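# Sort heavy parcels into desk tray, light ones stay

## Task

Three identical-looking parcels sit on the cart's upper tier; one or two are heavy, the others much lighter, and the heavy ones show as higher motor effort while held. Every heavy parcel must end up in the letter tray on the desk, fully within its walls. Every light parcel must end up on the cart's upper tier, within its rim. Finish by releasing everything and backing the robot away. The robot must not tip over or finish leaning, and anything that stays in place only because the robot holds it does not count.

## Robot and tools

ROBOT. A Hello Robot Stretch 4 with a single arm: an omni-wheel base, a lift on a mast, an arm that telescopes forward, a three-joint wrist (yaw, pitch, roll) and a two-finger gripper. It stands about 1.6 m tall, and the base rim lies within 0.23 m of the base origin. A light disturbance may occasionally nudge a loose object.

FRAMES. Base frame: origin on the floor below the base centre, x ahead, y to the left, z up. hand_pose is reported in this frame, at a point between the open fingertips, and may be slightly inaccurate; with all wrist joints at zero its axes line up with the base frame. The odometry frame is the base frame as it was when the scene began. base_odometry comes from wheel rotation, so slipping shows up as travel. Heading is positive to the left, -3.142 to 3.142.

TOOL execute_actions. Arguments: "actions", a list holding exactly one action (or empty, to just read state and images), and optional "cameras" (names from head_camera, head_left_camera, head_right_camera, wrist_camera, all; omitted/null/["all"] gives every camera, [] gives none, and an unknown name rejects the call). An action contains "base", "joints" or both, optionally with "pace" and "contact_limits"; alternatively it is just {"end_of_arm": "enable_torque"}, which re-powers wrist or gripper motors that switched off. Motions within one action begin together.
- base: one relative move, measured from the base's position in the latest reported state. translate_m: straight drive in metres, forward positive, -2 to 2. strafe_m: sideways in metres, left positive, -2 to 2. rotate_rad: turn in place in radians, counter-clockwise (left) positive, -3.2 to 3.2.
- joints: a dictionary of absolute targets keyed by joint name. lift_m 0 to 1.2 (metres of height); arm_m 0 to 0.55 (metres of extension); wrist_yaw_rad -1.134 to 4.276 (0 ahead, positive left, 3.14 folded back, past 3.4 the arm may obstruct); wrist_pitch_rad -1.117 to 4.259 (0 level, 1.57 pointing down); wrist_roll_rad -1.117 to 4.259 (0 keeps fingers level, positive turns clockwise as seen from behind); gripper_m -0.038 to 0.141 (fingertip gap in metres, negative squeezes the tips together). A target outside its range is clamped and executed; any other invalid value or key rejects the whole call.
- pace: "slow", "default", "fast", "max" (base up to 0.1/0.3/0.4/0.6 m/s and 1/2/3/4 rad/s; with the lift above 0.2 these limits fall, reaching 0.3 m/s and 1 rad/s at 1.2).
- contact_limits: {"arm_m": value} from 0 (most sensitive) to 0.75 (most forceful), default 0.5.
A single action runs at most 15 s. A joint or base omitted from an action may keep pushing toward its earlier target. Once a result reports a stop, any further execute_actions, wait or finished_scene calls in the same reply are skipped.

TOOL wait: {"seconds": 0 to 10}; commands nothing and returns the same state and images. TOOL zoom_image: {"camera": name, "region": [x0, y0, x1, y1]} in pixels of that camera's most recent full image, origin at top-left, region no larger than 504x504. TOOL finished_scene: {"scene": 1 or 2}; irreversible, reports success and hands over the next scene's task. Sending a reply that contains no tool call ends every remaining scene.

RESULTS. base_status/joint_status: "done"; "off_target" (stopped short, possibly still pushing); "contact_stop_at_<key>" (ran into something; that part goes slack, so the lift may sink or the base may drift); "limit_stop_at_<name>" (a built-in limit, e.g. own_body or tilt); "time_out"; "torque_fault" (wrist/gripper motor switched off and limp until enable_torque). After such stops the old target is discarded. on_its_own describes anything not commanded by this call; "held at" is the held target, not the measured position. lidar_m: 12 distances for 30-degree sectors, the 1st straight ahead and then counter-clockwise (4th left, 7th behind, 10th right); "-" means nothing detected or closer than 0.25 m; table tops register, while glass and thin legs may not. wrist_depth_mm: a 7x7 grid of depths, 100 to 2000 mm. base_tilt in degrees (forward/right positive, fixed bias up to about 1.5). If turned_by_wheels and turned_by_imu differ by more than about 0.1 rad, the base collided or slipped. motor_effort: percent of maximum, positive toward increasing joint values, peak in brackets (noisy). Wheel effort positive means turning right.

WEIGHING. Lift each parcel and compare lift_m and wrist_pitch_rad effort against an empty gripper and against the other parcels; the heavy ones read clearly higher. A level gripper carrying more than about 2 kg can trigger a torque fault.

GRIPPING. Command gripper_m below the parcel's width; going lower squeezes harder and draws it in. A firm grip at commanded values of 0 or more shows up as a change in gripper effort, but neither the position reading nor "done" proves you are holding anything. If the fingertips jam on a surface, raise the lift.

CAMERAS. head_camera at the mast top, looking ahead and downward (turn the base to look around); head_left_camera and head_right_camera are fisheyes aimed more steeply down that also show the base and arm; wrist_camera looks along the fingers. Calibration data in OpenCV form, with T_world_to_cam mapping base frame to camera, head_camera 420x560, wrist_camera 616x392, fisheyes 420x672.

CAUTIONS. To unfold at the start, send lift_m 0.4 with wrist_yaw_rad 0. Don't drive or turn with more than 1 kg held and arm_m above 0.2, especially at fast paces, and avoid sustained pushes with the gripper raised: either can tip the robot. A tilt above 6 degrees freezes the lift, arm and wheels. Own-body stops are likely with pitch below -0.2 combined with roll below -0.4 or above 4. Set parcels down gently, don't drop or slam them, and never press hard.

Each tool is called after "Emit:" as name(argument=value, ...) on one line, values as JSON.

## Session

Emit:
execute_actions(actions=[])

Scene clock: 0.00 s.
base_odometry: x=+0.000 y=+0.000 heading=+0.000 (m, m, rad; odometry frame)
turned_by_wheels: +0.000 (rad since the last result)
turned_by_imu: +0.000 (rad since the last result)
base_tilt: forward=-0.1 right=+0.1 (deg)
lidar_m: 1.32 1.83 1.78 1.76 2.00 2.13 1.64 1.77 1.55 1.53 1.97 1.31
base_status: not commanded
joint_positions: lift_m=+0.148 arm_m=+0.001 wrist_yaw_rad=+3.098 wrist_pitch_rad=+0.010 wrist_roll_rad=-0.011 gripper_m=+0.057
joint_status: not commanded
motor_effort: lift_m=+18 arm_m=+0 wrist_yaw_rad=+0 wrist_pitch_rad=-9 wrist_roll_rad=-1 gripper_m=-4 wheel_0=+0 wheel_1=+0 wheel_2=-1 (%)
hand_pose: x=-0.1130 y=+0.1000 z=+0.3232 quat_wxyz=(+0.022, -0.005, -0.006, +1.000) (m; base frame)
wrist_depth_mm: 136 139 - - - - - / - 138 - - - - - / 106 138 1708 - - - - / 116 139 1983 - - - - / 137 - 1983 - - - 1863 / 1464 1397 197 1229 199 1138 1060 / 917 831 866 111 809 732 759
pictures: head_camera, head_left_camera, head_right_camera, wrist_camera
Images, in order (width x height): head_camera 420x560, head_left_camera 420x672, head_right_camera 420x672, wrist_camera 616x392.

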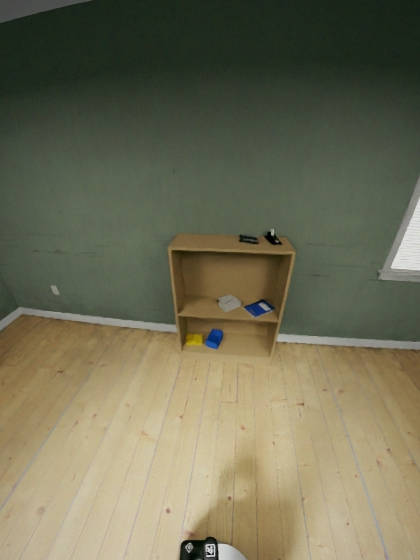

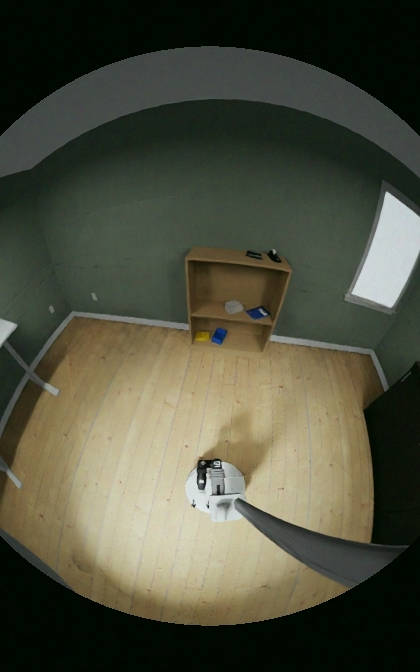

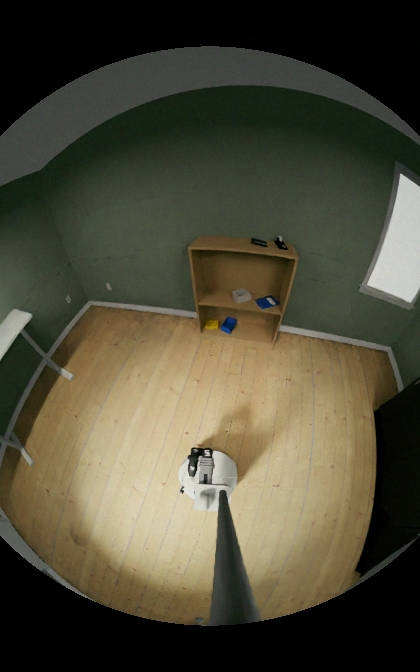

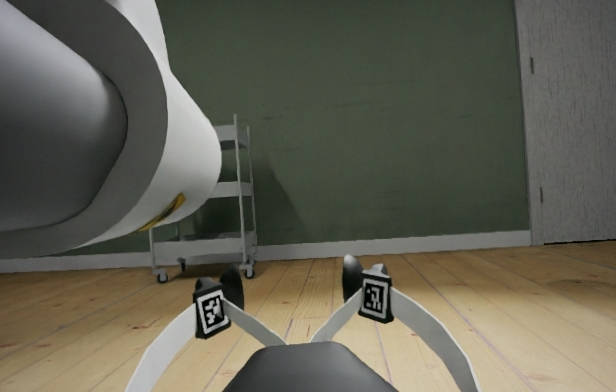

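Emit:
execute_actions(actions=[{"base": {"rotate_rad": 3.14}, "joints": {"lift_m": 0.4, "wrist_yaw_rad": 0}}], cameras=["head_camera", "head_left_camera"])

Scene clock: 13.67 s.
base_odometry: x=+0.000 y=+0.000 heading=+3.140 (m, m, rad; odometry frame)
turned_by_wheels: +3.140 (rad since the last result)
turned_by_imu: +3.110 (rad since the last result)
base_tilt: forward=-0.1 right=+0.1 (deg)
lidar_m: 1.66 1.76 1.56 1.54 1.72 1.34 1.32 1.80 1.77 1.77 1.98 2.13
base_status: done
joint_positions: lift_m=+0.400 arm_m=+0.001 wrist_yaw_rad=+0.001 wrist_pitch_rad=+0.010 wrist_roll_rad=-0.011 gripper_m=+0.057
joint_status: all done
motor_effort: lift_m=+20(22) arm_m=+0(0) wrist_yaw_rad=-2(6) wrist_pitch_rad=-7(8) wrist_roll_rad=-1(1) gripper_m=-4(1) wheel_0=-1(10) wheel_1=+1(5) wheel_2=+0(12) (%)
hand_pose: x=+0.4600 y=-0.0873 z=+0.5751 quat_wxyz=(+1.000, -0.006, +0.005, +0.000) (m; base frame)
wrist_depth_mm: - 1983 1921 1863 1863 1756 1756 / - - 1983 1863 1863 1808 1808 / - 1983 1921 1863 1808 1808 1808 / - 1921 1921 1921 1921 1808 1808 / - 1983 1983 1921 1863 1808 1756 / - - 196 1921 199 1808 1756 / 1499 1366 1397 111 1336 1205 1229
pictures: head_camera, head_left_camera
Images, in order (width x height): head_camera 420x560, head_left_camera 420x672.

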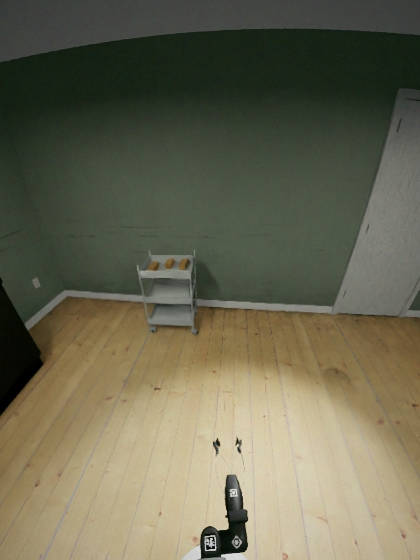

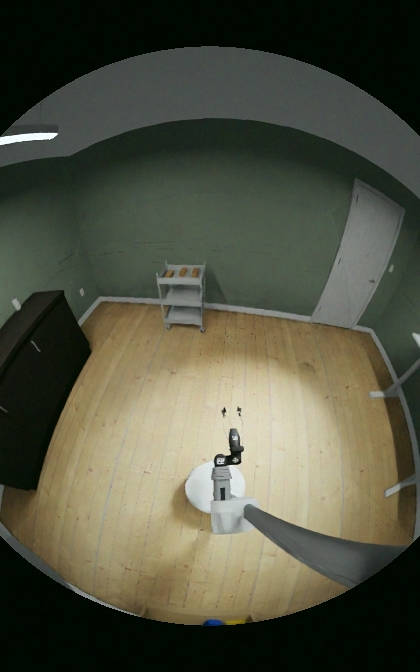

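Emit:
execute_actions(actions=[{"base": {"strafe_m": 0.45}, "joints": {"lift_m": 0.75, "wrist_pitch_rad": 0.6}}], cameras=[])

Emit:
execute_actions(actions=[{"base": {"translate_m": 0.85}}], cameras=["head_camera", "wrist_camera"])

Scene clock: 23.63 s.
base_odometry: x=-0.001 y=-0.450 heading=+3.140 (m, m, rad; odometry frame)
turned_by_wheels: +0.000 (rad since the last result)
turned_by_imu: +0.000 (rad since the last result)
base_tilt: forward=+0.0 right=+0.2 (deg)
lidar_m: 1.67 1.38 1.11 1.11 1.20 1.58 1.25 1.38 2.21 2.20 2.48 2.22
base_status: done
joint_positions: lift_m=+0.750 arm_m=+0.001 wrist_yaw_rad=+0.000 wrist_pitch_rad=+0.602 wrist_roll_rad=-0.011 gripper_m=+0.057
joint_status: all done
motor_effort: lift_m=+20(22) arm_m=+0(0) wrist_yaw_rad=-2(1) wrist_pitch_rad=-6(9) wrist_roll_rad=-1(1) gripper_m=-2(2) wheel_0=+1(7) wheel_1=-1(8) wheel_2=+0(7) (%)
hand_pose: x=+0.4092 y=-0.0874 z=+0.7646 quat_wxyz=(+0.955, -0.005, +0.296, +0.002) (m; base frame)
wrist_depth_mm: 1921 1863 1808 1576 1756 1708 1708 / - - 1983 1708 1921 1921 1863 / - - - 1863 - 1983 1983 / 1756 1708 1661 1661 1661 1661 1618 / 1397 1397 1397 1366 1366 1366 1336 / 1160 1182 196 1160 199 1138 1138 / 1042 976 1008 111 991 960 976
pictures: none
No camera images: the call's "cameras" was empty. Leave "cameras" out to get every camera's image.

Scene clock: 27.93 s.
base_odometry: x=-0.851 y=-0.449 heading=+3.140 (m, m, rad; odometry frame)
turned_by_wheels: +0.000 (rad since the last result)
turned_by_imu: +0.001 (rad since the last result)
base_tilt: forward=-0.1 right=+0.1 (deg)
lidar_m: 0.83 1.50 0.99 0.98 1.09 1.70 2.12 2.32 2.37 2.37 1.68 0.84
base_status: done
joint_positions: lift_m=+0.750 arm_m=+0.001 wrist_yaw_rad=+0.000 wrist_pitch_rad=+0.602 wrist_roll_rad=-0.011 gripper_m=+0.057
joint_status: not commanded
motor_effort: lift_m=+20(20) arm_m=-1(0) wrist_yaw_rad=-1(1) wrist_pitch_rad=-5(6) wrist_roll_rad=-1(1) gripper_m=-2(5) wheel_0=-1(4) wheel_1=-1(4) wheel_2=+0(7) (%)
hand_pose: x=+0.4092 y=-0.0874 z=+0.7647 quat_wxyz=(+0.955, -0.005, +0.296, +0.002) (m; base frame)
wrist_depth_mm: 1098 1042 1042 1008 991 991 991 / 1182 1160 723 809 788 1060 1042 / 1308 1281 1042 1042 1025 1182 1160 / 1464 1430 1060 976 946 1281 1281 / 1397 1397 1281 1098 798 1336 1336 / 1160 1160 197 1008 199 1138 1138 / 1025 991 991 112 991 960 976
pictures: head_camera, wrist_camera
camera_calibration (this result's frames):
wrist_camera: T_world_to_cam=[[-0.0983583, -0.994406, -0.038509, -0.0302964], [-0.569046, 0.0879469, -0.817589, 0.923418], [0.816402, -0.0585033, -0.574513, 0.330284], [0, 0, 0, 1]] pos_world=[0.252842, -0.0920159, 0.943562]
Images, in order (width x height): head_camera 420x560, wrist_camera 616x392.

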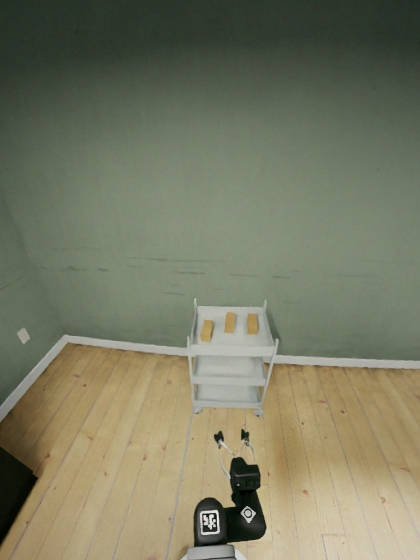

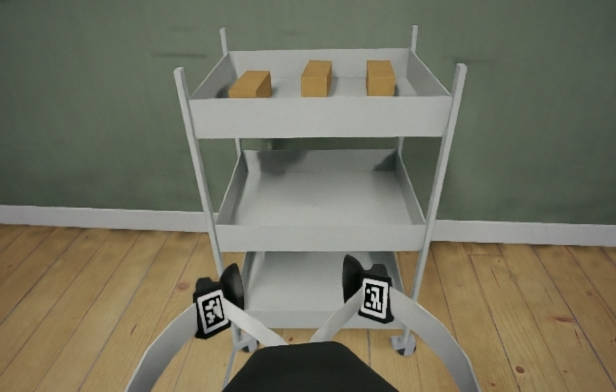

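Emit:
execute_actions(actions=[{"base": {"translate_m": 0.4}, "joints": {"lift_m": 1.0, "wrist_pitch_rad": 1.57, "gripper_m": 0.12}}], cameras=["head_camera", "wrist_camera"])

Scene clock: 35.10 s.
base_odometry: x=-1.251 y=-0.448 heading=+3.140 (m, m, rad; odometry frame)
turned_by_wheels: +0.000 (rad since the last result)
turned_by_imu: +0.001 (rad since the last result)
base_tilt: forward=-0.1 right=+0.1 (deg)
lidar_m: 0.45 1.07 1.56 0.91 1.00 1.59 2.54 3.08 2.46 2.28 1.19 0.45
base_status: done
joint_positions: lift_m=+1.000 arm_m=+0.001 wrist_yaw_rad=+0.000 wrist_pitch_rad=+1.570 wrist_roll_rad=-0.011 gripper_m=+0.120
joint_status: all done
motor_effort: lift_m=+21(21) arm_m=+0(0) wrist_yaw_rad=-2(1) wrist_pitch_rad=-1(12) wrist_roll_rad=-1(1) gripper_m=-1(5) wheel_0=+1(4) wheel_1=-1(6) wheel_2=+1(10) (%)
hand_pose: x=+0.1717 y=-0.0874 z=+0.8895 quat_wxyz=(+0.707, -0.004, +0.707, +0.004) (m; base frame)
wrist_depth_mm: 1098 1078 715 723 455 445 1182 / 1078 1098 778 723 741 1160 1182 / 1078 1078 1118 1118 1138 1138 1182 / 1078 1078 1098 1118 1138 1160 1182 / 1078 1098 891 904 1138 1160 1138 / 1060 1098 891 904 1138 1138 1160 / 1078 1078 1008 111 1138 1160 1160
pictures: head_camera, wrist_camera
camera_calibration (this result's frames):
wrist_camera: T_world_to_cam=[[-0.0874589, -0.994399, 0.0593439, -0.137809], [-0.996113, 0.087926, 0.00530014, 0.231641], [-0.0104883, -0.0586497, -0.998224, 1.11478], [0, 0, 0, 1]] pos_world=[0.23038, -0.0920232, 1.11975]
Images, in order (width x height): head_camera 420x560, wrist_camera 616x392.

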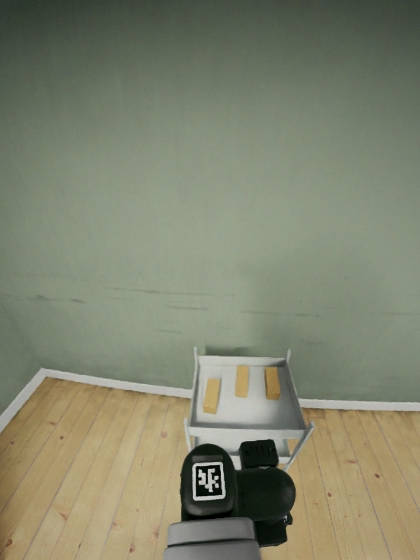

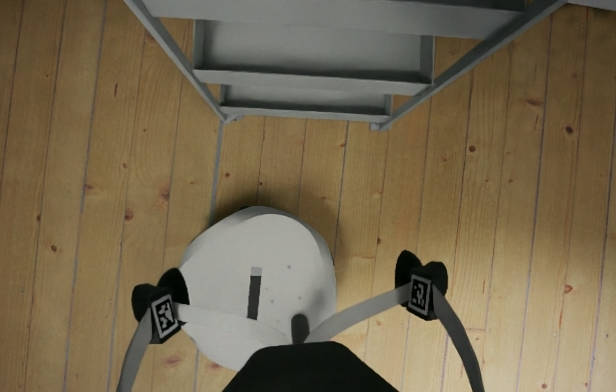

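Emit:
execute_actions(actions=[{"joints": {"arm_m": 0.4}}], cameras=["head_camera", "wrist_camera"])

Scene clock: 42.30 s.
base_odometry: x=-1.251 y=-0.448 heading=+3.140 (m, m, rad; odometry frame)
turned_by_wheels: +0.000 (rad since the last result)
turned_by_imu: +0.000 (rad since the last result)
base_tilt: forward=+0.0 right=+0.1 (deg)
lidar_m: 0.43 1.09 1.55 0.92 1.02 1.58 2.54 3.08 2.44 2.28 1.20 0.45
base_status: not commanded
joint_positions: lift_m=+1.000 arm_m=+0.399 wrist_yaw_rad=+0.000 wrist_pitch_rad=+1.570 wrist_roll_rad=-0.011 gripper_m=+0.120
joint_status: all done
motor_effort: lift_m=+21(21) arm_m=+7(7) wrist_yaw_rad=-2(1) wrist_pitch_rad=-1(0) wrist_roll_rad=-1(1) gripper_m=-1(3) wheel_0=+1(1) wheel_1=-1(1) wheel_2=+2(2) (%)
hand_pose: x=+0.5699 y=-0.0874 z=+0.8895 quat_wxyz=(+0.707, -0.004, +0.707, +0.004) (m; base frame)
wrist_depth_mm: 878 788 768 750 707 668 647 / 1078 1078 445 452 459 469 609 / 1078 1078 452 455 462 421 768 / 1078 1098 399 452 459 413 1182 / 1078 1078 402 455 459 466 1182 / 1078 1078 445 455 459 466 1182 / 1060 1078 433 111 459 452 1160
pictures: head_camera, wrist_camera
camera_calibration (this result's frames):
wrist_camera: T_world_to_cam=[[-0.0874111, -0.994404, 0.0593336, -0.102994], [-0.996118, 0.0878711, 0.00518294, 0.628479], [-0.0103676, -0.0586503, -0.998225, 1.11889], [0, 0, 0, 1]] pos_world=[0.628637, -0.0920199, 1.11975]
Images, in order (width x height): head_camera 420x560, wrist_camera 616x392.

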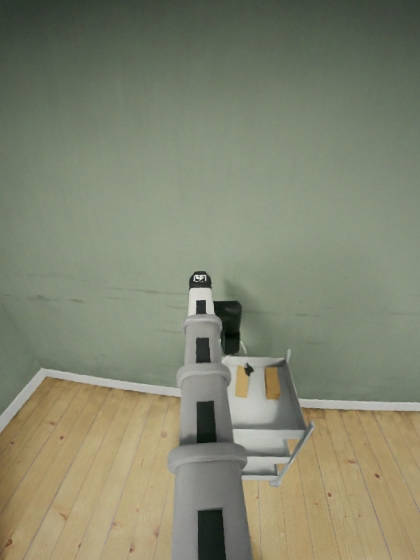

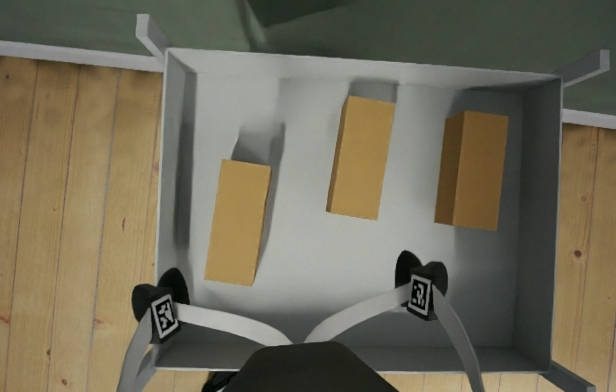

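Emit:
execute_actions(actions=[{"base": {"strafe_m": -0.055}, "joints": {"arm_m": 0.495, "lift_m": 0.86}}], cameras=["wrist_camera"])

Scene clock: 57.93 s.
base_odometry: x=-1.251 y=-0.393 heading=+3.140 (m, m, rad; odometry frame)
turned_by_wheels: +0.000 (rad since the last result)
turned_by_imu: +0.000 (rad since the last result)
base_tilt: forward=+0.0 right=+0.0 (deg)
lidar_m: 0.42 0.47 1.60 0.99 1.08 1.67 2.53 3.10 2.40 2.26 1.19 0.43
base_status: done
joint_positions: lift_m=+0.860 arm_m=+0.494 wrist_yaw_rad=+0.000 wrist_pitch_rad=+1.570 wrist_roll_rad=-0.011 gripper_m=+0.120
joint_status: all done
motor_effort: lift_m=+15(20) arm_m=+7(8) wrist_yaw_rad=-1(1) wrist_pitch_rad=-2(1) wrist_roll_rad=-1(0) gripper_m=+0(0) wheel_0=-2(7) wheel_1=+2(5) wheel_2=+0(1) (%)
hand_pose: x=+0.6649 y=-0.0874 z=+0.7499 quat_wxyz=(+0.707, -0.004, +0.707, +0.004) (m; base frame)
wrist_depth_mm: 615 580 554 521 496 469 449 / 878 878 842 778 723 668 634 / 256 306 310 312 322 324 831 / 266 304 310 312 320 322 325 / 271 304 309 264 264 273 309 / 271 254 309 262 264 270 319 / 281 255 307 111 319 272 327
pictures: wrist_camera
camera_calibration (this result's frames):
wrist_camera: T_world_to_cam=[[-0.0875548, -0.994391, 0.0593336, -0.0863167], [-0.996106, 0.088015, 0.00518211, 0.7238], [-0.0103753, -0.0586488, -0.998225, 0.980573], [0, 0, 0, 1]] pos_world=[0.723598, -0.0920284, 0.980203]
Images, in order (width x height): wrist_camera 616x392.

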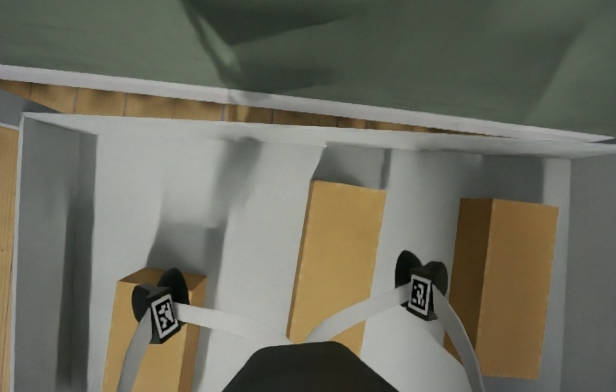

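Emit:
execute_actions(actions=[{"base": {"strafe_m": -0.025}, "joints": {"lift_m": 0.795}}], cameras=["wrist_camera"])

Scene clock: 63.87 s.
base_odometry: x=-1.251 y=-0.368 heading=+3.140 (m, m, rad; odometry frame)
turned_by_wheels: +0.000 (rad since the last result)
turned_by_imu: +0.000 (rad since the last result)
base_tilt: forward=-0.1 right=+0.1 (deg)
lidar_m: 0.43 0.47 1.64 1.01 1.09 1.72 2.50 3.10 2.38 2.26 1.18 0.44
base_status: done
joint_positions: lift_m=+0.795 arm_m=+0.494 wrist_yaw_rad=+0.000 wrist_pitch_rad=+1.570 wrist_roll_rad=-0.011 gripper_m=+0.120
joint_status: all done
motor_effort: lift_m=+15(15) arm_m=+7(7) wrist_yaw_rad=+0(1) wrist_pitch_rad=-1(1) wrist_roll_rad=-1(1) gripper_m=-3(1) wheel_0=-1(6) wheel_1=-1(7) wheel_2=+0(2) (%)
hand_pose: x=+0.6650 y=-0.0874 z=+0.6849 quat_wxyz=(+0.707, -0.004, +0.707, +0.004) (m; base frame)
wrist_depth_mm: 603 569 539 508 488 462 442 / 778 798 750 715 707 654 621 / 238 242 244 248 251 244 259 / 239 241 246 198 253 255 260 / 238 242 246 196 251 228 205 / 204 202 244 196 220 208 204 / 189 191 244 112 252 204 204
pictures: wrist_camera
camera_calibration (this result's frames):
wrist_camera: T_world_to_cam=[[-0.0875571, -0.994391, 0.0593321, -0.082452], [-0.996106, 0.0880163, 0.00516573, 0.72421], [-0.0103589, -0.0586487, -0.998225, 0.915677], [0, 0, 0, 1]] pos_world=[0.723656, -0.0920285, 0.915203]
Images, in order (width x height): wrist_camera 616x392.

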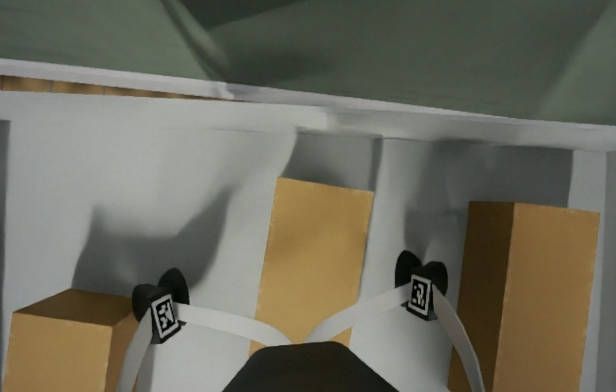

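Emit:
execute_actions(actions=[{"joints": {"gripper_m": 0.0}}], cameras=[])

Emit:
execute_actions(actions=[{"joints": {"lift_m": 0.9}}], cameras=["wrist_camera"])

Scene clock: 74.90 s.
base_odometry: x=-1.251 y=-0.368 heading=+3.140 (m, m, rad; odometry frame)
turned_by_wheels: +0.000 (rad since the last result)
turned_by_imu: +0.000 (rad since the last result)
base_tilt: forward=-0.1 right=+0.1 (deg)
lidar_m: 0.43 0.47 1.63 1.00 1.09 1.71 2.52 3.09 2.37 2.26 1.18 0.45
base_status: not commanded
joint_positions: lift_m=+0.795 arm_m=+0.494 wrist_yaw_rad=+0.000 wrist_pitch_rad=+1.570 wrist_roll_rad=-0.011 gripper_m=+0.001
joint_status: all done
motor_effort: lift_m=+15(15) arm_m=+7(7) wrist_yaw_rad=-1(1) wrist_pitch_rad=-1(1) wrist_roll_rad=-1(1) gripper_m=-26(24) wheel_0=-1(1) wheel_1=-1(1) wheel_2=+0(0) (%)
hand_pose: x=+0.6650 y=-0.0874 z=+0.6849 quat_wxyz=(+0.707, -0.004, +0.707, +0.004) (m; base frame)
wrist_depth_mm: 609 569 544 512 484 462 442 / 778 788 750 715 715 661 621 / 238 241 245 248 251 243 259 / 238 241 245 181 252 255 259 / 238 242 244 181 252 230 206 / 204 230 181 181 187 204 204 / 189 190 244 111 253 211 204
pictures: none
No camera images: the call's "cameras" was empty. Leave "cameras" out to get every camera's image.

Scene clock: 76.37 s.
base_odometry: x=-1.251 y=-0.368 heading=+3.140 (m, m, rad; odometry frame)
turned_by_wheels: +0.000 (rad since the last result)
turned_by_imu: +0.000 (rad since the last result)
base_tilt: forward=-0.1 right=+0.1 (deg)
lidar_m: 0.43 0.47 1.63 1.00 1.12 1.72 2.52 3.10 2.37 2.25 1.16 0.44
base_status: not commanded
joint_positions: lift_m=+0.900 arm_m=+0.494 wrist_yaw_rad=+0.000 wrist_pitch_rad=+1.570 wrist_roll_rad=-0.011 gripper_m=+0.001
joint_status: all done
motor_effort: lift_m=+21(21) arm_m=+7(7) wrist_yaw_rad=-1(0) wrist_pitch_rad=-1(1) wrist_roll_rad=-1(1) gripper_m=-26(27) wheel_0=-1(1) wheel_1=-1(1) wheel_2=+0(0) (%)
hand_pose: x=+0.6649 y=-0.0874 z=+0.7895 quat_wxyz=(+0.707, -0.004, +0.707, +0.004) (m; base frame)
wrist_depth_mm: 603 569 544 517 488 462 445 / 931 917 831 768 715 661 621 / 303 343 349 355 946 904 820 / 324 343 349 181 359 364 699 / 309 343 347 181 359 310 699 / 312 293 180 181 187 310 699 / 322 291 345 112 359 362 329
pictures: wrist_camera
camera_calibration (this result's frames):
wrist_camera: T_world_to_cam=[[-0.0875476, -0.994391, 0.0593462, -0.0886743], [-0.996105, 0.0880164, 0.00532698, 0.7235], [-0.0105205, -0.0586487, -0.998223, 1.02011], [0, 0, 0, 1]] pos_world=[0.723651, -0.0920285, 1.01971]
Images, in order (width x height): wrist_camera 616x392.

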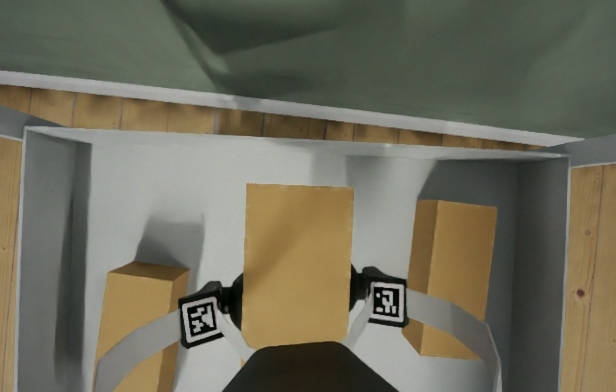

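Emit:
execute_actions(actions=[{"joints": {"lift_m": 0.81}}], cameras=[])

Emit:
execute_actions(actions=[{"joints": {"gripper_m": 0.12}}], cameras=[])

Emit:
execute_actions(actions=[{"joints": {"lift_m": 0.9}}], cameras=["wrist_camera"])

Scene clock: 86.27 s.
base_odometry: x=-1.251 y=-0.368 heading=+3.140 (m, m, rad; odometry frame)
turned_by_wheels: +0.000 (rad since the last result)
turned_by_imu: +0.000 (rad since the last result)
base_tilt: forward=+0.0 right=+0.1 (deg)
lidar_m: 0.43 0.48 1.63 0.98 1.08 1.72 2.52 3.12 2.37 2.26 1.18 0.44
base_status: not commanded
joint_positions: lift_m=+0.810 arm_m=+0.494 wrist_yaw_rad=+0.000 wrist_pitch_rad=+1.570 wrist_roll_rad=-0.011 gripper_m=+0.001
joint_status: all done
motor_effort: lift_m=+15(19) arm_m=+7(7) wrist_yaw_rad=-1(1) wrist_pitch_rad=-2(1) wrist_roll_rad=-1(1) gripper_m=-27(23) wheel_0=-1(1) wheel_1=-1(1) wheel_2=+0(0) (%)
hand_pose: x=+0.6649 y=-0.0874 z=+0.6999 quat_wxyz=(+0.707, -0.004, +0.707, +0.004) (m; base frame)
wrist_depth_mm: 603 569 544 512 488 459 442 / 820 809 820 759 707 654 621 / 253 255 259 263 266 270 274 / 253 256 259 181 267 271 274 / 253 257 259 181 267 229 221 / 214 231 181 181 187 219 220 / 204 204 258 111 268 219 220
pictures: none
No camera images: the call's "cameras" was empty. Leave "cameras" out to get every camera's image.

Scene clock: 88.33 s.
base_odometry: x=-1.251 y=-0.368 heading=+3.140 (m, m, rad; odometry frame)
turned_by_wheels: +0.000 (rad since the last result)
turned_by_imu: +0.000 (rad since the last result)
base_tilt: forward=-0.1 right=+0.1 (deg)
lidar_m: 0.43 0.46 1.63 1.00 1.10 1.72 2.52 3.11 2.38 2.26 1.19 0.44
base_status: not commanded
joint_positions: lift_m=+0.810 arm_m=+0.494 wrist_yaw_rad=+0.000 wrist_pitch_rad=+1.570 wrist_roll_rad=-0.011 gripper_m=+0.120
joint_status: all done
motor_effort: lift_m=+15(15) arm_m=+7(7) wrist_yaw_rad=-1(1) wrist_pitch_rad=-1(0) wrist_roll_rad=-1(1) gripper_m=-3(25) wheel_0=-1(1) wheel_1=-1(1) wheel_2=+0(0) (%)
hand_pose: x=+0.6649 y=-0.0874 z=+0.6999 quat_wxyz=(+0.707, -0.004, +0.707, +0.004) (m; base frame)
wrist_depth_mm: 603 574 544 517 488 466 442 / 820 809 820 768 707 661 621 / 253 256 259 263 267 272 274 / 253 256 260 212 268 271 274 / 253 256 259 211 266 228 221 / 214 206 258 211 265 219 220 / 204 205 258 111 267 219 220
pictures: none
No camera images: the call's "cameras" was empty. Leave "cameras" out to get every camera's image.

Scene clock: 89.70 s.
base_odometry: x=-1.251 y=-0.368 heading=+3.140 (m, m, rad; odometry frame)
turned_by_wheels: +0.000 (rad since the last result)
turned_by_imu: +0.000 (rad since the last result)
base_tilt: forward=-0.1 right=+0.0 (deg)
lidar_m: 0.42 0.46 1.63 1.00 1.10 1.71 2.52 3.10 2.38 2.26 1.18 0.44
base_status: not commanded
joint_positions: lift_m=+0.900 arm_m=+0.494 wrist_yaw_rad=+0.000 wrist_pitch_rad=+1.570 wrist_roll_rad=-0.011 gripper_m=+0.120
joint_status: all done
motor_effort: lift_m=+21(21) arm_m=+7(7) wrist_yaw_rad=-1(1) wrist_pitch_rad=-3(0) wrist_roll_rad=-1(1) gripper_m=-1(0) wheel_0=-1(1) wheel_1=-1(1) wheel_2=+0(0) (%)
hand_pose: x=+0.6649 y=-0.0874 z=+0.7895 quat_wxyz=(+0.707, -0.004, +0.707, +0.004) (m; base frame)
wrist_depth_mm: 603 574 539 517 488 462 442 / 931 891 831 768 715 654 621 / 303 345 351 357 931 891 809 / 324 343 349 353 357 364 699 / 309 343 347 303 357 310 699 / 312 291 347 301 307 310 699 / 322 293 347 112 357 362 329
pictures: wrist_camera
camera_calibration (this result's frames):
wrist_camera: T_world_to_cam=[[-0.0875489, -0.994391, 0.0593442, -0.0886731], [-0.996105, 0.0880163, 0.00530359, 0.72353], [-0.0104971, -0.0586487, -0.998223, 1.02013], [0, 0, 0, 1]] pos_world=[0.723657, -0.0920285, 1.01975]
Images, in order (width x height): wrist_camera 616x392.

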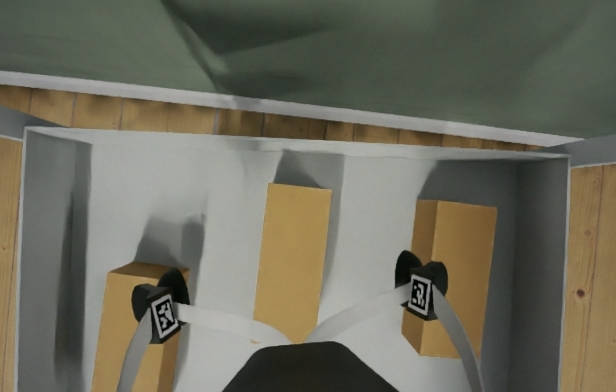

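Emit:
execute_actions(actions=[{"base": {"strafe_m": -0.13}, "joints": {"arm_m": 0.485, "lift_m": 0.86, "gripper_m": 0.085}}], cameras=["wrist_camera"])

Scene clock: 99.33 s.
base_odometry: x=-1.251 y=-0.238 heading=+3.140 (m, m, rad; odometry frame)
turned_by_wheels: +0.000 (rad since the last result)
turned_by_imu: +0.000 (rad since the last result)
base_tilt: forward=+0.0 right=+0.1 (deg)
lidar_m: 0.41 0.46 1.62 1.15 1.23 1.94 2.51 2.73 2.24 2.21 1.14 0.42
base_status: done
joint_positions: lift_m=+0.860 arm_m=+0.486 wrist_yaw_rad=+0.000 wrist_pitch_rad=+1.570 wrist_roll_rad=-0.011 gripper_m=+0.085
joint_status: all done
motor_effort: lift_m=+15(20) arm_m=-7(8) wrist_yaw_rad=-1(1) wrist_pitch_rad=-1(1) wrist_roll_rad=-1(1) gripper_m=-1(1) wheel_0=-1(9) wheel_1=+0(8) wheel_2=+0(2) (%)
hand_pose: x=+0.6573 y=-0.0874 z=+0.7500 quat_wxyz=(+0.707, -0.004, +0.707, +0.004) (m; base frame)
wrist_depth_mm: 569 535 508 484 459 436 415 / 866 842 778 723 668 615 580 / 301 307 309 317 878 854 917 / 301 267 310 312 317 1008 1025 / 300 255 309 263 298 1025 1042 / 300 255 202 262 198 1025 1025 / 300 254 309 112 315 1008 1025
pictures: wrist_camera
camera_calibration (this result's frames):
wrist_camera: T_world_to_cam=[[-0.0875524, -0.99439, 0.0593534, -0.0869961], [-0.996103, 0.0880261, 0.00540856, 0.71609], [-0.0106029, -0.0586486, -0.998222, 0.980646], [0, 0, 0, 1]] pos_world=[0.71608, -0.0920291, 0.980193]
Images, in order (width x height): wrist_camera 616x392.

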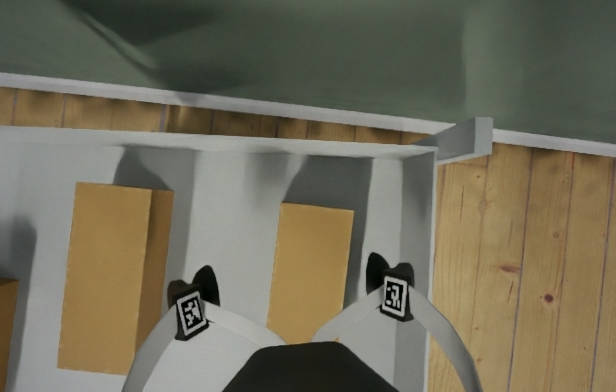

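Emit:
execute_actions(actions=[{"joints": {"lift_m": 0.795}}], cameras=[])

Emit:
execute_actions(actions=[{"joints": {"gripper_m": 0.0}}], cameras=[])

Emit:
execute_actions(actions=[{"joints": {"lift_m": 0.9}}], cameras=["wrist_camera"])

Scene clock: 108.63 s.
base_odometry: x=-1.251 y=-0.238 heading=+3.140 (m, m, rad; odometry frame)
turned_by_wheels: +0.000 (rad since the last result)
turned_by_imu: +0.000 (rad since the last result)
base_tilt: forward=-0.1 right=+0.1 (deg)
lidar_m: 0.41 0.46 1.64 1.14 1.27 1.94 2.52 2.73 2.24 2.20 1.15 0.43
base_status: not commanded
joint_positions: lift_m=+0.795 arm_m=+0.486 wrist_yaw_rad=+0.000 wrist_pitch_rad=+1.570 wrist_roll_rad=-0.011 gripper_m=+0.085
joint_status: all done
motor_effort: lift_m=+15(15) arm_m=-7(7) wrist_yaw_rad=-1(2) wrist_pitch_rad=-1(1) wrist_roll_rad=-1(0) gripper_m=-3(3) wheel_0=-1(1) wheel_1=+0(0) wheel_2=+0(0) (%)
hand_pose: x=+0.6573 y=-0.0874 z=+0.6850 quat_wxyz=(+0.707, -0.004, +0.707, +0.004) (m; base frame)
wrist_depth_mm: 569 530 508 484 462 433 415 / 820 809 778 723 661 609 508 / 238 241 244 248 252 194 931 / 189 242 246 248 252 230 960 / 189 231 246 197 246 227 976 / 189 220 202 196 198 931 946 / 189 211 245 112 252 931 960
pictures: none
No camera images: the call's "cameras" was empty. Leave "cameras" out to get every camera's image.

Scene clock: 110.27 s.
base_odometry: x=-1.251 y=-0.238 heading=+3.140 (m, m, rad; odometry frame)
turned_by_wheels: +0.000 (rad since the last result)
turned_by_imu: +0.000 (rad since the last result)
base_tilt: forward=-0.1 right=+0.1 (deg)
lidar_m: 0.39 0.46 1.62 1.14 1.25 1.92 2.53 2.73 2.24 2.21 1.15 0.42
base_status: not commanded
joint_positions: lift_m=+0.795 arm_m=+0.486 wrist_yaw_rad=+0.000 wrist_pitch_rad=+1.570 wrist_roll_rad=-0.011 gripper_m=+0.001
joint_status: all done
motor_effort: lift_m=+15(15) arm_m=-7(7) wrist_yaw_rad=-1(1) wrist_pitch_rad=-1(2) wrist_roll_rad=-1(1) gripper_m=-27(24) wheel_0=-1(1) wheel_1=+0(0) wheel_2=+0(0) (%)
hand_pose: x=+0.6573 y=-0.0874 z=+0.6850 quat_wxyz=(+0.707, -0.004, +0.707, +0.004) (m; base frame)
wrist_depth_mm: 569 539 512 484 459 436 415 / 798 809 768 715 668 609 512 / 238 241 245 248 252 194 931 / 189 242 246 248 252 230 960 / 189 232 245 181 252 227 946 / 189 221 180 182 189 946 960 / 189 196 244 111 252 220 946
pictures: none
No camera images: the call's "cameras" was empty. Leave "cameras" out to get every camera's image.

Scene clock: 111.73 s.
base_odometry: x=-1.251 y=-0.238 heading=+3.140 (m, m, rad; odometry frame)
turned_by_wheels: +0.000 (rad since the last result)
turned_by_imu: +0.000 (rad since the last result)
base_tilt: forward=-0.1 right=+0.1 (deg)
lidar_m: 0.41 0.45 1.66 1.13 1.24 1.92 2.51 2.73 2.24 2.20 1.15 0.42
base_status: not commanded
joint_positions: lift_m=+0.900 arm_m=+0.486 wrist_yaw_rad=+0.000 wrist_pitch_rad=+1.570 wrist_roll_rad=-0.011 gripper_m=+0.001
joint_status: all done
motor_effort: lift_m=+21(22) arm_m=-7(7) wrist_yaw_rad=-1(1) wrist_pitch_rad=-1(2) wrist_roll_rad=-1(1) gripper_m=-25(25) wheel_0=-1(1) wheel_1=+0(0) wheel_2=+0(0) (%)
hand_pose: x=+0.6574 y=-0.0874 z=+0.7895 quat_wxyz=(+0.707, -0.004, +0.707, +0.004) (m; base frame)
wrist_depth_mm: 569 535 512 484 459 433 415 / 878 854 778 723 668 609 580 / 340 347 991 946 904 946 946 / 340 300 349 351 357 1042 1060 / 340 294 347 181 359 1060 1060 / 340 293 180 181 190 1042 1078 / 338 291 345 112 355 1060 1060
pictures: wrist_camera
camera_calibration (this result's frames):
wrist_camera: T_world_to_cam=[[-0.0875607, -0.99439, 0.0593411, -0.0893231], [-0.996104, 0.0880261, 0.00526868, 0.716021], [-0.0104627, -0.0586486, -0.998224, 1.02], [0, 0, 0, 1]] pos_world=[0.716082, -0.0920291, 1.01971]
Images, in order (width x height): wrist_camera 616x392.

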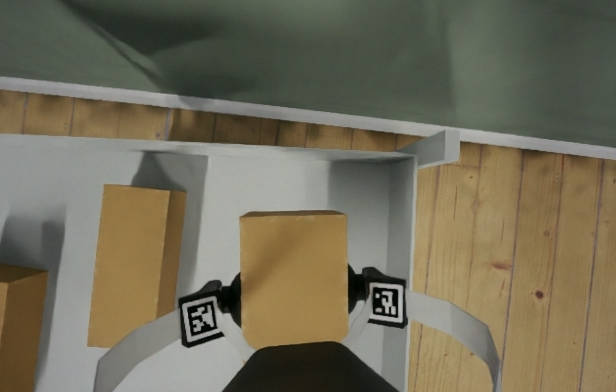

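Emit:
execute_actions(actions=[{"joints": {"lift_m": 0.81}}], cameras=[])

Emit:
execute_actions(actions=[{"joints": {"gripper_m": 0.085}}], cameras=[])

Emit:
execute_actions(actions=[{"joints": {"lift_m": 0.9}}], cameras=["wrist_camera"])

Scene clock: 120.00 s.
base_odometry: x=-1.251 y=-0.238 heading=+3.140 (m, m, rad; odometry frame)
turned_by_wheels: +0.000 (rad since the last result)
turned_by_imu: +0.000 (rad since the last result)
base_tilt: forward=-0.1 right=+0.1 (deg)
lidar_m: 0.42 0.45 1.62 1.12 1.24 1.95 2.52 2.73 2.24 2.21 1.15 0.42
base_status: not commanded
joint_positions: lift_m=+0.810 arm_m=+0.486 wrist_yaw_rad=+0.000 wrist_pitch_rad=+1.570 wrist_roll_rad=-0.011 gripper_m=+0.001
joint_status: all done
motor_effort: lift_m=+15(20) arm_m=-7(7) wrist_yaw_rad=-2(1) wrist_pitch_rad=+0(1) wrist_roll_rad=-1(0) gripper_m=-25(25) wheel_0=-1(1) wheel_1=+0(0) wheel_2=+0(0) (%)
hand_pose: x=+0.6574 y=-0.0874 z=+0.6999 quat_wxyz=(+0.707, -0.004, +0.707, +0.004) (m; base frame)
wrist_depth_mm: 569 535 508 484 455 433 418 / 866 820 788 723 668 609 544 / 252 256 259 264 266 207 891 / 204 255 259 263 267 960 976 / 204 232 258 181 267 946 976 / 203 222 180 181 190 960 976 / 203 204 258 111 266 946 960
pictures: none
No camera images: the call's "cameras" was empty. Leave "cameras" out to get every camera's image.

Scene clock: 121.63 s.
base_odometry: x=-1.251 y=-0.238 heading=+3.140 (m, m, rad; odometry frame)
turned_by_wheels: +0.000 (rad since the last result)
turned_by_imu: +0.000 (rad since the last result)
base_tilt: forward=-0.1 right=+0.1 (deg)
lidar_m: 0.41 0.46 1.61 1.13 1.24 1.94 2.52 2.73 2.25 2.20 1.16 0.42
base_status: not commanded
joint_positions: lift_m=+0.810 arm_m=+0.486 wrist_yaw_rad=+0.000 wrist_pitch_rad=+1.570 wrist_roll_rad=-0.011 gripper_m=+0.085
joint_status: all done
motor_effort: lift_m=+15(15) arm_m=-7(7) wrist_yaw_rad=-2(0) wrist_pitch_rad=+0(1) wrist_roll_rad=-1(1) gripper_m=-3(25) wheel_0=-1(1) wheel_1=+0(0) wheel_2=+0(0) (%)
hand_pose: x=+0.6574 y=-0.0874 z=+0.6999 quat_wxyz=(+0.707, -0.004, +0.707, +0.004) (m; base frame)
wrist_depth_mm: 564 535 508 480 455 436 415 / 866 820 788 715 668 603 544 / 253 256 259 264 266 207 878 / 204 255 260 264 267 960 976 / 204 232 259 211 266 960 976 / 203 220 202 211 198 960 976 / 204 210 259 111 266 960 976
pictures: none
No camera images: the call's "cameras" was empty. Leave "cameras" out to get every camera's image.

Scene clock: 123.00 s.
base_odometry: x=-1.251 y=-0.238 heading=+3.140 (m, m, rad; odometry frame)
turned_by_wheels: +0.000 (rad since the last result)
turned_by_imu: +0.000 (rad since the last result)
base_tilt: forward=+0.0 right=+0.0 (deg)
lidar_m: 0.41 0.47 1.62 1.14 1.24 1.94 2.52 2.73 2.24 2.21 1.14 0.41
base_status: not commanded
joint_positions: lift_m=+0.900 arm_m=+0.486 wrist_yaw_rad=+0.000 wrist_pitch_rad=+1.570 wrist_roll_rad=-0.011 gripper_m=+0.085
joint_status: all done
motor_effort: lift_m=+21(22) arm_m=-7(7) wrist_yaw_rad=+0(1) wrist_pitch_rad=-1(1) wrist_roll_rad=-1(1) gripper_m=-2(2) wheel_0=-1(1) wheel_1=+0(0) wheel_2=+0(0) (%)
hand_pose: x=+0.6574 y=-0.0874 z=+0.7895 quat_wxyz=(+0.707, -0.004, +0.707, +0.004) (m; base frame)
wrist_depth_mm: 569 535 508 488 462 433 418 / 891 842 768 723 668 615 580 / 342 347 1008 960 904 960 946 / 340 300 349 353 357 1060 1060 / 340 294 349 301 355 1060 1060 / 338 291 202 301 198 1042 1078 / 340 342 347 111 355 1042 1060
pictures: wrist_camera
camera_calibration (this result's frames):
wrist_camera: T_world_to_cam=[[-0.087562, -0.99439, 0.0593393, -0.0893229], [-0.996104, 0.088026, 0.00524742, 0.716038], [-0.0104414, -0.0586486, -0.998224, 1.02002], [0, 0, 0, 1]] pos_world=[0.716078, -0.0920291, 1.01975]
Images, in order (width x height): wrist_camera 616x392.

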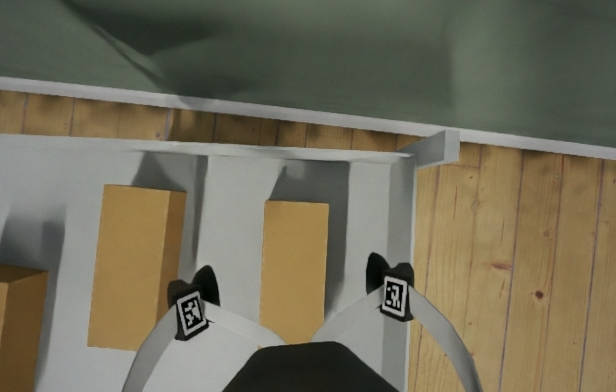

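Emit:
execute_actions(actions=[{"base": {"strafe_m": 0.255}, "joints": {"arm_m": 0.43, "lift_m": 0.87, "gripper_m": 0.1}}], cameras=["wrist_camera"])

Scene clock: 141.00 s.
base_odometry: x=-1.251 y=-0.493 heading=+3.140 (m, m, rad; odometry frame)
turned_by_wheels: +0.000 (rad since the last result)
turned_by_imu: +0.000 (rad since the last result)
base_tilt: forward=-0.1 right=+0.2 (deg)
lidar_m: 0.43 1.09 1.50 0.88 0.98 1.48 2.51 3.08 2.50 2.33 0.58 0.46
base_status: done
joint_positions: lift_m=+0.870 arm_m=+0.431 wrist_yaw_rad=+0.000 wrist_pitch_rad=+1.570 wrist_roll_rad=-0.011 gripper_m=+0.100
joint_status: all done
motor_effort: lift_m=+16(19) arm_m=-7(7) wrist_yaw_rad=-1(1) wrist_pitch_rad=-1(0) wrist_roll_rad=-1(2) gripper_m=-1(3) wheel_0=+1(8) wheel_1=-1(8) wheel_2=+0(4) (%)
hand_pose: x=+0.6023 y=-0.0874 z=+0.7599 quat_wxyz=(+0.707, -0.004, +0.707, +0.004) (m; base frame)
wrist_depth_mm: 809 768 303 297 580 564 564 / 946 960 322 324 329 329 338 / 946 960 320 324 327 281 319 / 946 960 320 322 327 334 315 / 960 960 320 272 312 336 320 / 960 946 270 272 206 332 338 / 946 960 319 111 329 332 338
pictures: wrist_camera
camera_calibration (this result's frames):
wrist_camera: T_world_to_cam=[[-0.0875523, -0.994391, 0.0593468, -0.0923954], [-0.996104, 0.0880215, 0.00533339, 0.661313], [-0.0105273, -0.0586487, -0.998223, 0.989929], [0, 0, 0, 1]] pos_world=[0.661069, -0.0920288, 0.990127]
Images, in order (width x height): wrist_camera 616x392.

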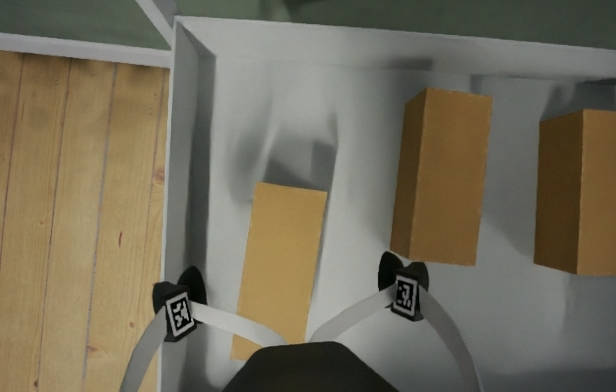

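Emit:
execute_actions(actions=[{"joints": {"lift_m": 0.795, "gripper_m": 0.078}}], cameras=["wrist_camera"])

Scene clock: 149.40 s.
base_odometry: x=-1.251 y=-0.493 heading=+3.140 (m, m, rad; odometry frame)
turned_by_wheels: +0.000 (rad since the last result)
turned_by_imu: +0.000 (rad since the last result)
base_tilt: forward=+0.0 right=+0.1 (deg)
lidar_m: 0.43 1.08 1.50 0.88 0.98 1.48 2.53 3.06 2.48 2.32 0.57 0.46
base_status: not commanded
joint_positions: lift_m=+0.795 arm_m=+0.431 wrist_yaw_rad=+0.000 wrist_pitch_rad=+1.570 wrist_roll_rad=-0.011 gripper_m=+0.078
joint_status: all done
motor_effort: lift_m=+15(15) arm_m=-7(7) wrist_yaw_rad=-1(1) wrist_pitch_rad=+0(3) wrist_roll_rad=-1(1) gripper_m=-3(2) wheel_0=+0(1) wheel_1=-1(1) wheel_2=+0(0) (%)
hand_pose: x=+0.6023 y=-0.0874 z=+0.6850 quat_wxyz=(+0.707, -0.004, +0.707, +0.004) (m; base frame)
wrist_depth_mm: 798 239 245 248 251 243 239 / 891 223 246 250 254 205 206 / 878 227 246 250 254 204 205 / 878 230 245 198 253 204 233 / 878 234 244 197 251 203 260 / 878 217 195 196 219 256 259 / 878 199 220 111 253 256 259
pictures: wrist_camera
camera_calibration (this result's frames):
wrist_camera: T_world_to_cam=[[-0.0875485, -0.994391, 0.0593524, -0.0879578], [-0.996104, 0.0880214, 0.0053968, 0.661649], [-0.0105908, -0.0586487, -0.998223, 0.915194], [0, 0, 0, 1]] pos_world=[0.661063, -0.0920288, 0.915217]
Images, in order (width x height): wrist_camera 616x392.

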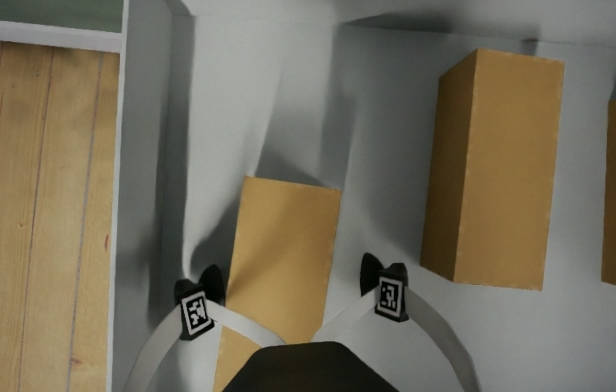

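Emit:
execute_actions(actions=[{"joints": {"gripper_m": -0.01}}], cameras=[])

Emit:
execute_actions(actions=[{"joints": {"lift_m": 0.95}}], cameras=["wrist_camera"])

Scene clock: 155.90 s.
base_odometry: x=-1.251 y=-0.493 heading=+3.140 (m, m, rad; odometry frame)
turned_by_wheels: +0.000 (rad since the last result)
turned_by_imu: +0.000 (rad since the last result)
base_tilt: forward=-0.1 right=+0.1 (deg)
lidar_m: 0.44 1.09 1.51 0.87 0.96 1.49 2.53 3.08 2.50 2.31 0.59 0.45
base_status: not commanded
joint_positions: lift_m=+0.795 arm_m=+0.431 wrist_yaw_rad=+0.000 wrist_pitch_rad=+1.570 wrist_roll_rad=-0.011 gripper_m=-0.009
joint_status: all done
motor_effort: lift_m=+17(17) arm_m=-7(7) wrist_yaw_rad=-1(1) wrist_pitch_rad=-1(1) wrist_roll_rad=-1(1) gripper_m=-30(29) wheel_0=+1(1) wheel_1=-1(0) wheel_2=+0(0) (%)
hand_pose: x=+0.6023 y=-0.0874 z=+0.6848 quat_wxyz=(+0.707, -0.004, +0.707, +0.004) (m; base frame)
wrist_depth_mm: 809 236 244 247 251 243 241 / 866 221 245 248 252 203 204 / 878 225 244 248 252 202 204 / 878 230 243 181 251 202 231 / 891 234 244 181 251 202 257 / 878 215 179 180 185 253 258 / 878 169 243 111 252 254 257
pictures: none
No camera images: the call's "cameras" was empty. Leave "cameras" out to get every camera's image.

Scene clock: 157.63 s.
base_odometry: x=-1.251 y=-0.493 heading=+3.140 (m, m, rad; odometry frame)
turned_by_wheels: +0.000 (rad since the last result)
turned_by_imu: +0.000 (rad since the last result)
base_tilt: forward=-0.1 right=+0.1 (deg)
lidar_m: 0.44 1.08 1.51 0.88 0.96 1.49 2.52 3.08 2.50 2.31 0.55 0.45
base_status: not commanded
joint_positions: lift_m=+0.950 arm_m=+0.431 wrist_yaw_rad=+0.000 wrist_pitch_rad=+1.570 wrist_roll_rad=-0.011 gripper_m=-0.009
joint_status: all done
motor_effort: lift_m=+23(25) arm_m=-7(7) wrist_yaw_rad=-1(1) wrist_pitch_rad=+0(1) wrist_roll_rad=-1(1) gripper_m=-29(30) wheel_0=+1(1) wheel_1=-1(1) wheel_2=+0(0) (%)
hand_pose: x=+0.6023 y=-0.0874 z=+0.8393 quat_wxyz=(+0.707, -0.004, +0.707, +0.004) (m; base frame)
wrist_depth_mm: 820 768 691 699 661 621 603 / 1025 1042 397 399 407 415 421 / 1042 1042 397 402 359 415 421 / 1025 1025 384 181 357 410 366 / 1025 1042 389 180 407 413 421 / 1008 1042 179 180 185 415 418 / 1042 169 397 111 410 413 418
pictures: wrist_camera
camera_calibration (this result's frames):
wrist_camera: T_world_to_cam=[[-0.0875517, -0.994391, 0.0593476, -0.0971112], [-0.996104, 0.0880215, 0.00534265, 0.660867], [-0.0105366, -0.0586487, -0.998223, 1.06922], [0, 0, 0, 1]] pos_world=[0.661056, -0.0920288, 1.06955]
Images, in order (width x height): wrist_camera 616x392.

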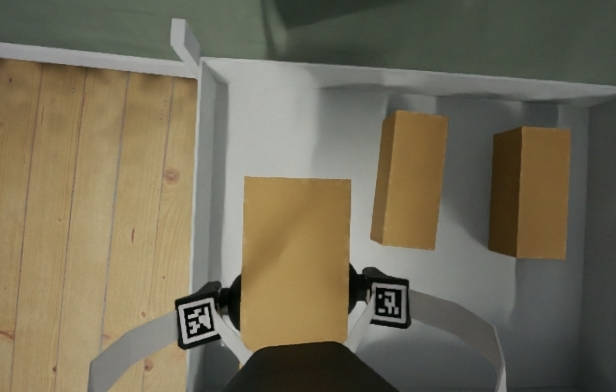

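Emit:
execute_actions(actions=[{"joints": {"arm_m": 0.0}}], cameras=[])

Emit:
execute_actions(actions=[{"base": {"rotate_rad": -1.57}}], cameras=["head_camera"])

Scene clock: 168.33 s.
base_odometry: x=-1.251 y=-0.493 heading=+3.140 (m, m, rad; odometry frame)
turned_by_wheels: +0.000 (rad since the last result)
turned_by_imu: +0.000 (rad since the last result)
base_tilt: forward=-0.1 right=+0.1 (deg)
lidar_m: 0.44 1.08 1.49 0.88 0.96 1.49 2.52 3.08 2.50 2.31 0.57 0.45
base_status: not commanded
joint_positions: lift_m=+0.950 arm_m=+0.002 wrist_yaw_rad=+0.000 wrist_pitch_rad=+1.570 wrist_roll_rad=-0.011 gripper_m=-0.009
joint_status: all done
motor_effort: lift_m=+23(23) arm_m=-7(8) wrist_yaw_rad=+0(1) wrist_pitch_rad=-1(3) wrist_roll_rad=-1(1) gripper_m=-27(27) wheel_0=+1(1) wheel_1=-1(1) wheel_2=+0(0) (%)
hand_pose: x=+0.1727 y=-0.0874 z=+0.8393 quat_wxyz=(+0.707, -0.004, +0.707, +0.004) (m; base frame)
wrist_depth_mm: 1025 1042 661 676 676 668 1098 / 1025 1042 931 891 778 1118 1118 / 1042 1042 1060 1078 1098 1098 1118 / 1042 1042 1042 181 1098 1098 1138 / 1025 1042 842 180 1098 1098 1118 / 1025 1042 179 180 185 1118 1138 / 1025 169 854 112 1098 1098 1118
pictures: none
No camera images: the call's "cameras" was empty. Leave "cameras" out to get every camera's image.

Scene clock: 170.50 s.
base_odometry: x=-1.251 y=-0.493 heading=+1.570 (m, m, rad; odometry frame)
turned_by_wheels: -1.570 (rad since the last result)
turned_by_imu: -1.555 (rad since the last result)
base_tilt: forward=+0.0 right=+0.1 (deg)
lidar_m: 2.27 0.59 0.45 0.44 1.09 1.51 0.88 0.97 1.55 2.50 3.09 2.50
base_status: done
joint_positions: lift_m=+0.950 arm_m=+0.002 wrist_yaw_rad=+0.000 wrist_pitch_rad=+1.570 wrist_roll_rad=-0.011 gripper_m=-0.009
joint_status: not commanded
motor_effort: lift_m=+22(23) arm_m=-7(7) wrist_yaw_rad=+0(1) wrist_pitch_rad=-1(1) wrist_roll_rad=-1(1) gripper_m=-31(28) wheel_0=+1(7) wheel_1=-1(6) wheel_2=+1(2) (%)
hand_pose: x=+0.1728 y=-0.0874 z=+0.8393 quat_wxyz=(+0.707, -0.004, +0.707, +0.004) (m; base frame)
wrist_depth_mm: 1025 1042 1060 1078 1098 1098 1118 / 1042 1060 1060 1060 1078 1118 1138 / 904 1025 1060 1078 1098 1098 1118 / 904 1042 1060 182 1078 1078 1138 / 917 1025 842 181 1098 1098 1118 / 891 1025 179 180 184 1098 1138 / 1025 169 854 111 1078 1098 1098
pictures: head_camera
Images, in order (width x height): head_camera 420x560.

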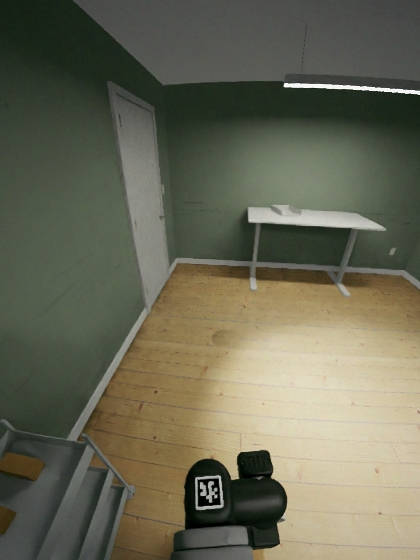

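Emit:
execute_actions(actions=[{"base": {"strafe_m": -0.6}}], cameras=[])

Emit:
execute_actions(actions=[{"base": {"translate_m": 1.6}, "joints": {"lift_m": 1.05}}], cameras=["head_camera"])

Scene clock: 189.23 s.
base_odometry: x=-0.651 y=-0.494 heading=+1.570 (m, m, rad; odometry frame)
turned_by_wheels: +0.000 (rad since the last result)
turned_by_imu: -0.001 (rad since the last result)
base_tilt: forward=+0.0 right=+0.1 (deg)
lidar_m: 2.36 1.90 1.05 1.02 1.74 0.98 0.96 1.08 2.19 1.89 2.06 2.38
base_status: done
joint_positions: lift_m=+0.950 arm_m=+0.002 wrist_yaw_rad=+0.000 wrist_pitch_rad=+1.570 wrist_roll_rad=-0.011 gripper_m=-0.009
joint_status: not commanded
motor_effort: lift_m=+22(22) arm_m=-7(7) wrist_yaw_rad=-1(1) wrist_pitch_rad=-2(3) wrist_roll_rad=-1(1) gripper_m=-30(29) wheel_0=+0(9) wheel_1=+1(7) wheel_2=+0(4) (%)
hand_pose: x=+0.1728 y=-0.0874 z=+0.8394 quat_wxyz=(+0.707, -0.004, +0.707, +0.004) (m; base frame)
wrist_depth_mm: 1042 1042 1060 1078 1098 1098 1118 / 1042 1042 1060 1060 1060 1098 1118 / 1025 1042 1060 1060 1078 1098 1118 / 1025 1042 1060 181 1078 1118 1118 / 1025 1060 842 181 1098 1098 1118 / 1042 1042 179 180 185 1098 1138 / 1025 169 854 112 1098 1118 1098
pictures: none
No camera images: the call's "cameras" was empty. Leave "cameras" out to get every camera's image.

Scene clock: 196.03 s.
base_odometry: x=-0.650 y=+1.106 heading=+1.571 (m, m, rad; odometry frame)
turned_by_wheels: +0.000 (rad since the last result)
turned_by_imu: +0.001 (rad since the last result)
base_tilt: forward=-0.1 right=+0.2 (deg)
lidar_m: 0.81 1.53 1.27 1.27 1.42 1.53 2.55 2.81 2.21 2.47 0.98 0.80
base_status: done
joint_positions: lift_m=+1.050 arm_m=+0.002 wrist_yaw_rad=+0.000 wrist_pitch_rad=+1.570 wrist_roll_rad=-0.011 gripper_m=-0.009
joint_status: all done
motor_effort: lift_m=+22(24) arm_m=-7(7) wrist_yaw_rad=+0(0) wrist_pitch_rad=+0(2) wrist_roll_rad=-1(1) gripper_m=-28(29) wheel_0=+1(5) wheel_1=+0(6) wheel_2=+2(12) (%)
hand_pose: x=+0.1728 y=-0.0874 z=+0.9393 quat_wxyz=(+0.707, -0.004, +0.707, +0.004) (m; base frame)
wrist_depth_mm: 1138 1138 1160 1182 1182 1205 1229 / 1138 1138 1138 1182 1182 1205 1229 / 1118 1138 1160 1182 1182 1182 1229 / 1118 1138 1182 181 1182 1229 1229 / 1138 1138 946 181 1182 1205 1229 / 1138 1138 179 180 185 1229 1229 / 1138 169 1160 112 1205 1205 1205
pictures: head_camera
Images, in order (width x height): head_camera 420x560.

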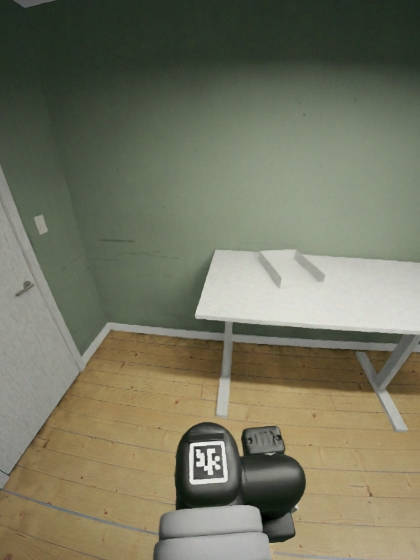

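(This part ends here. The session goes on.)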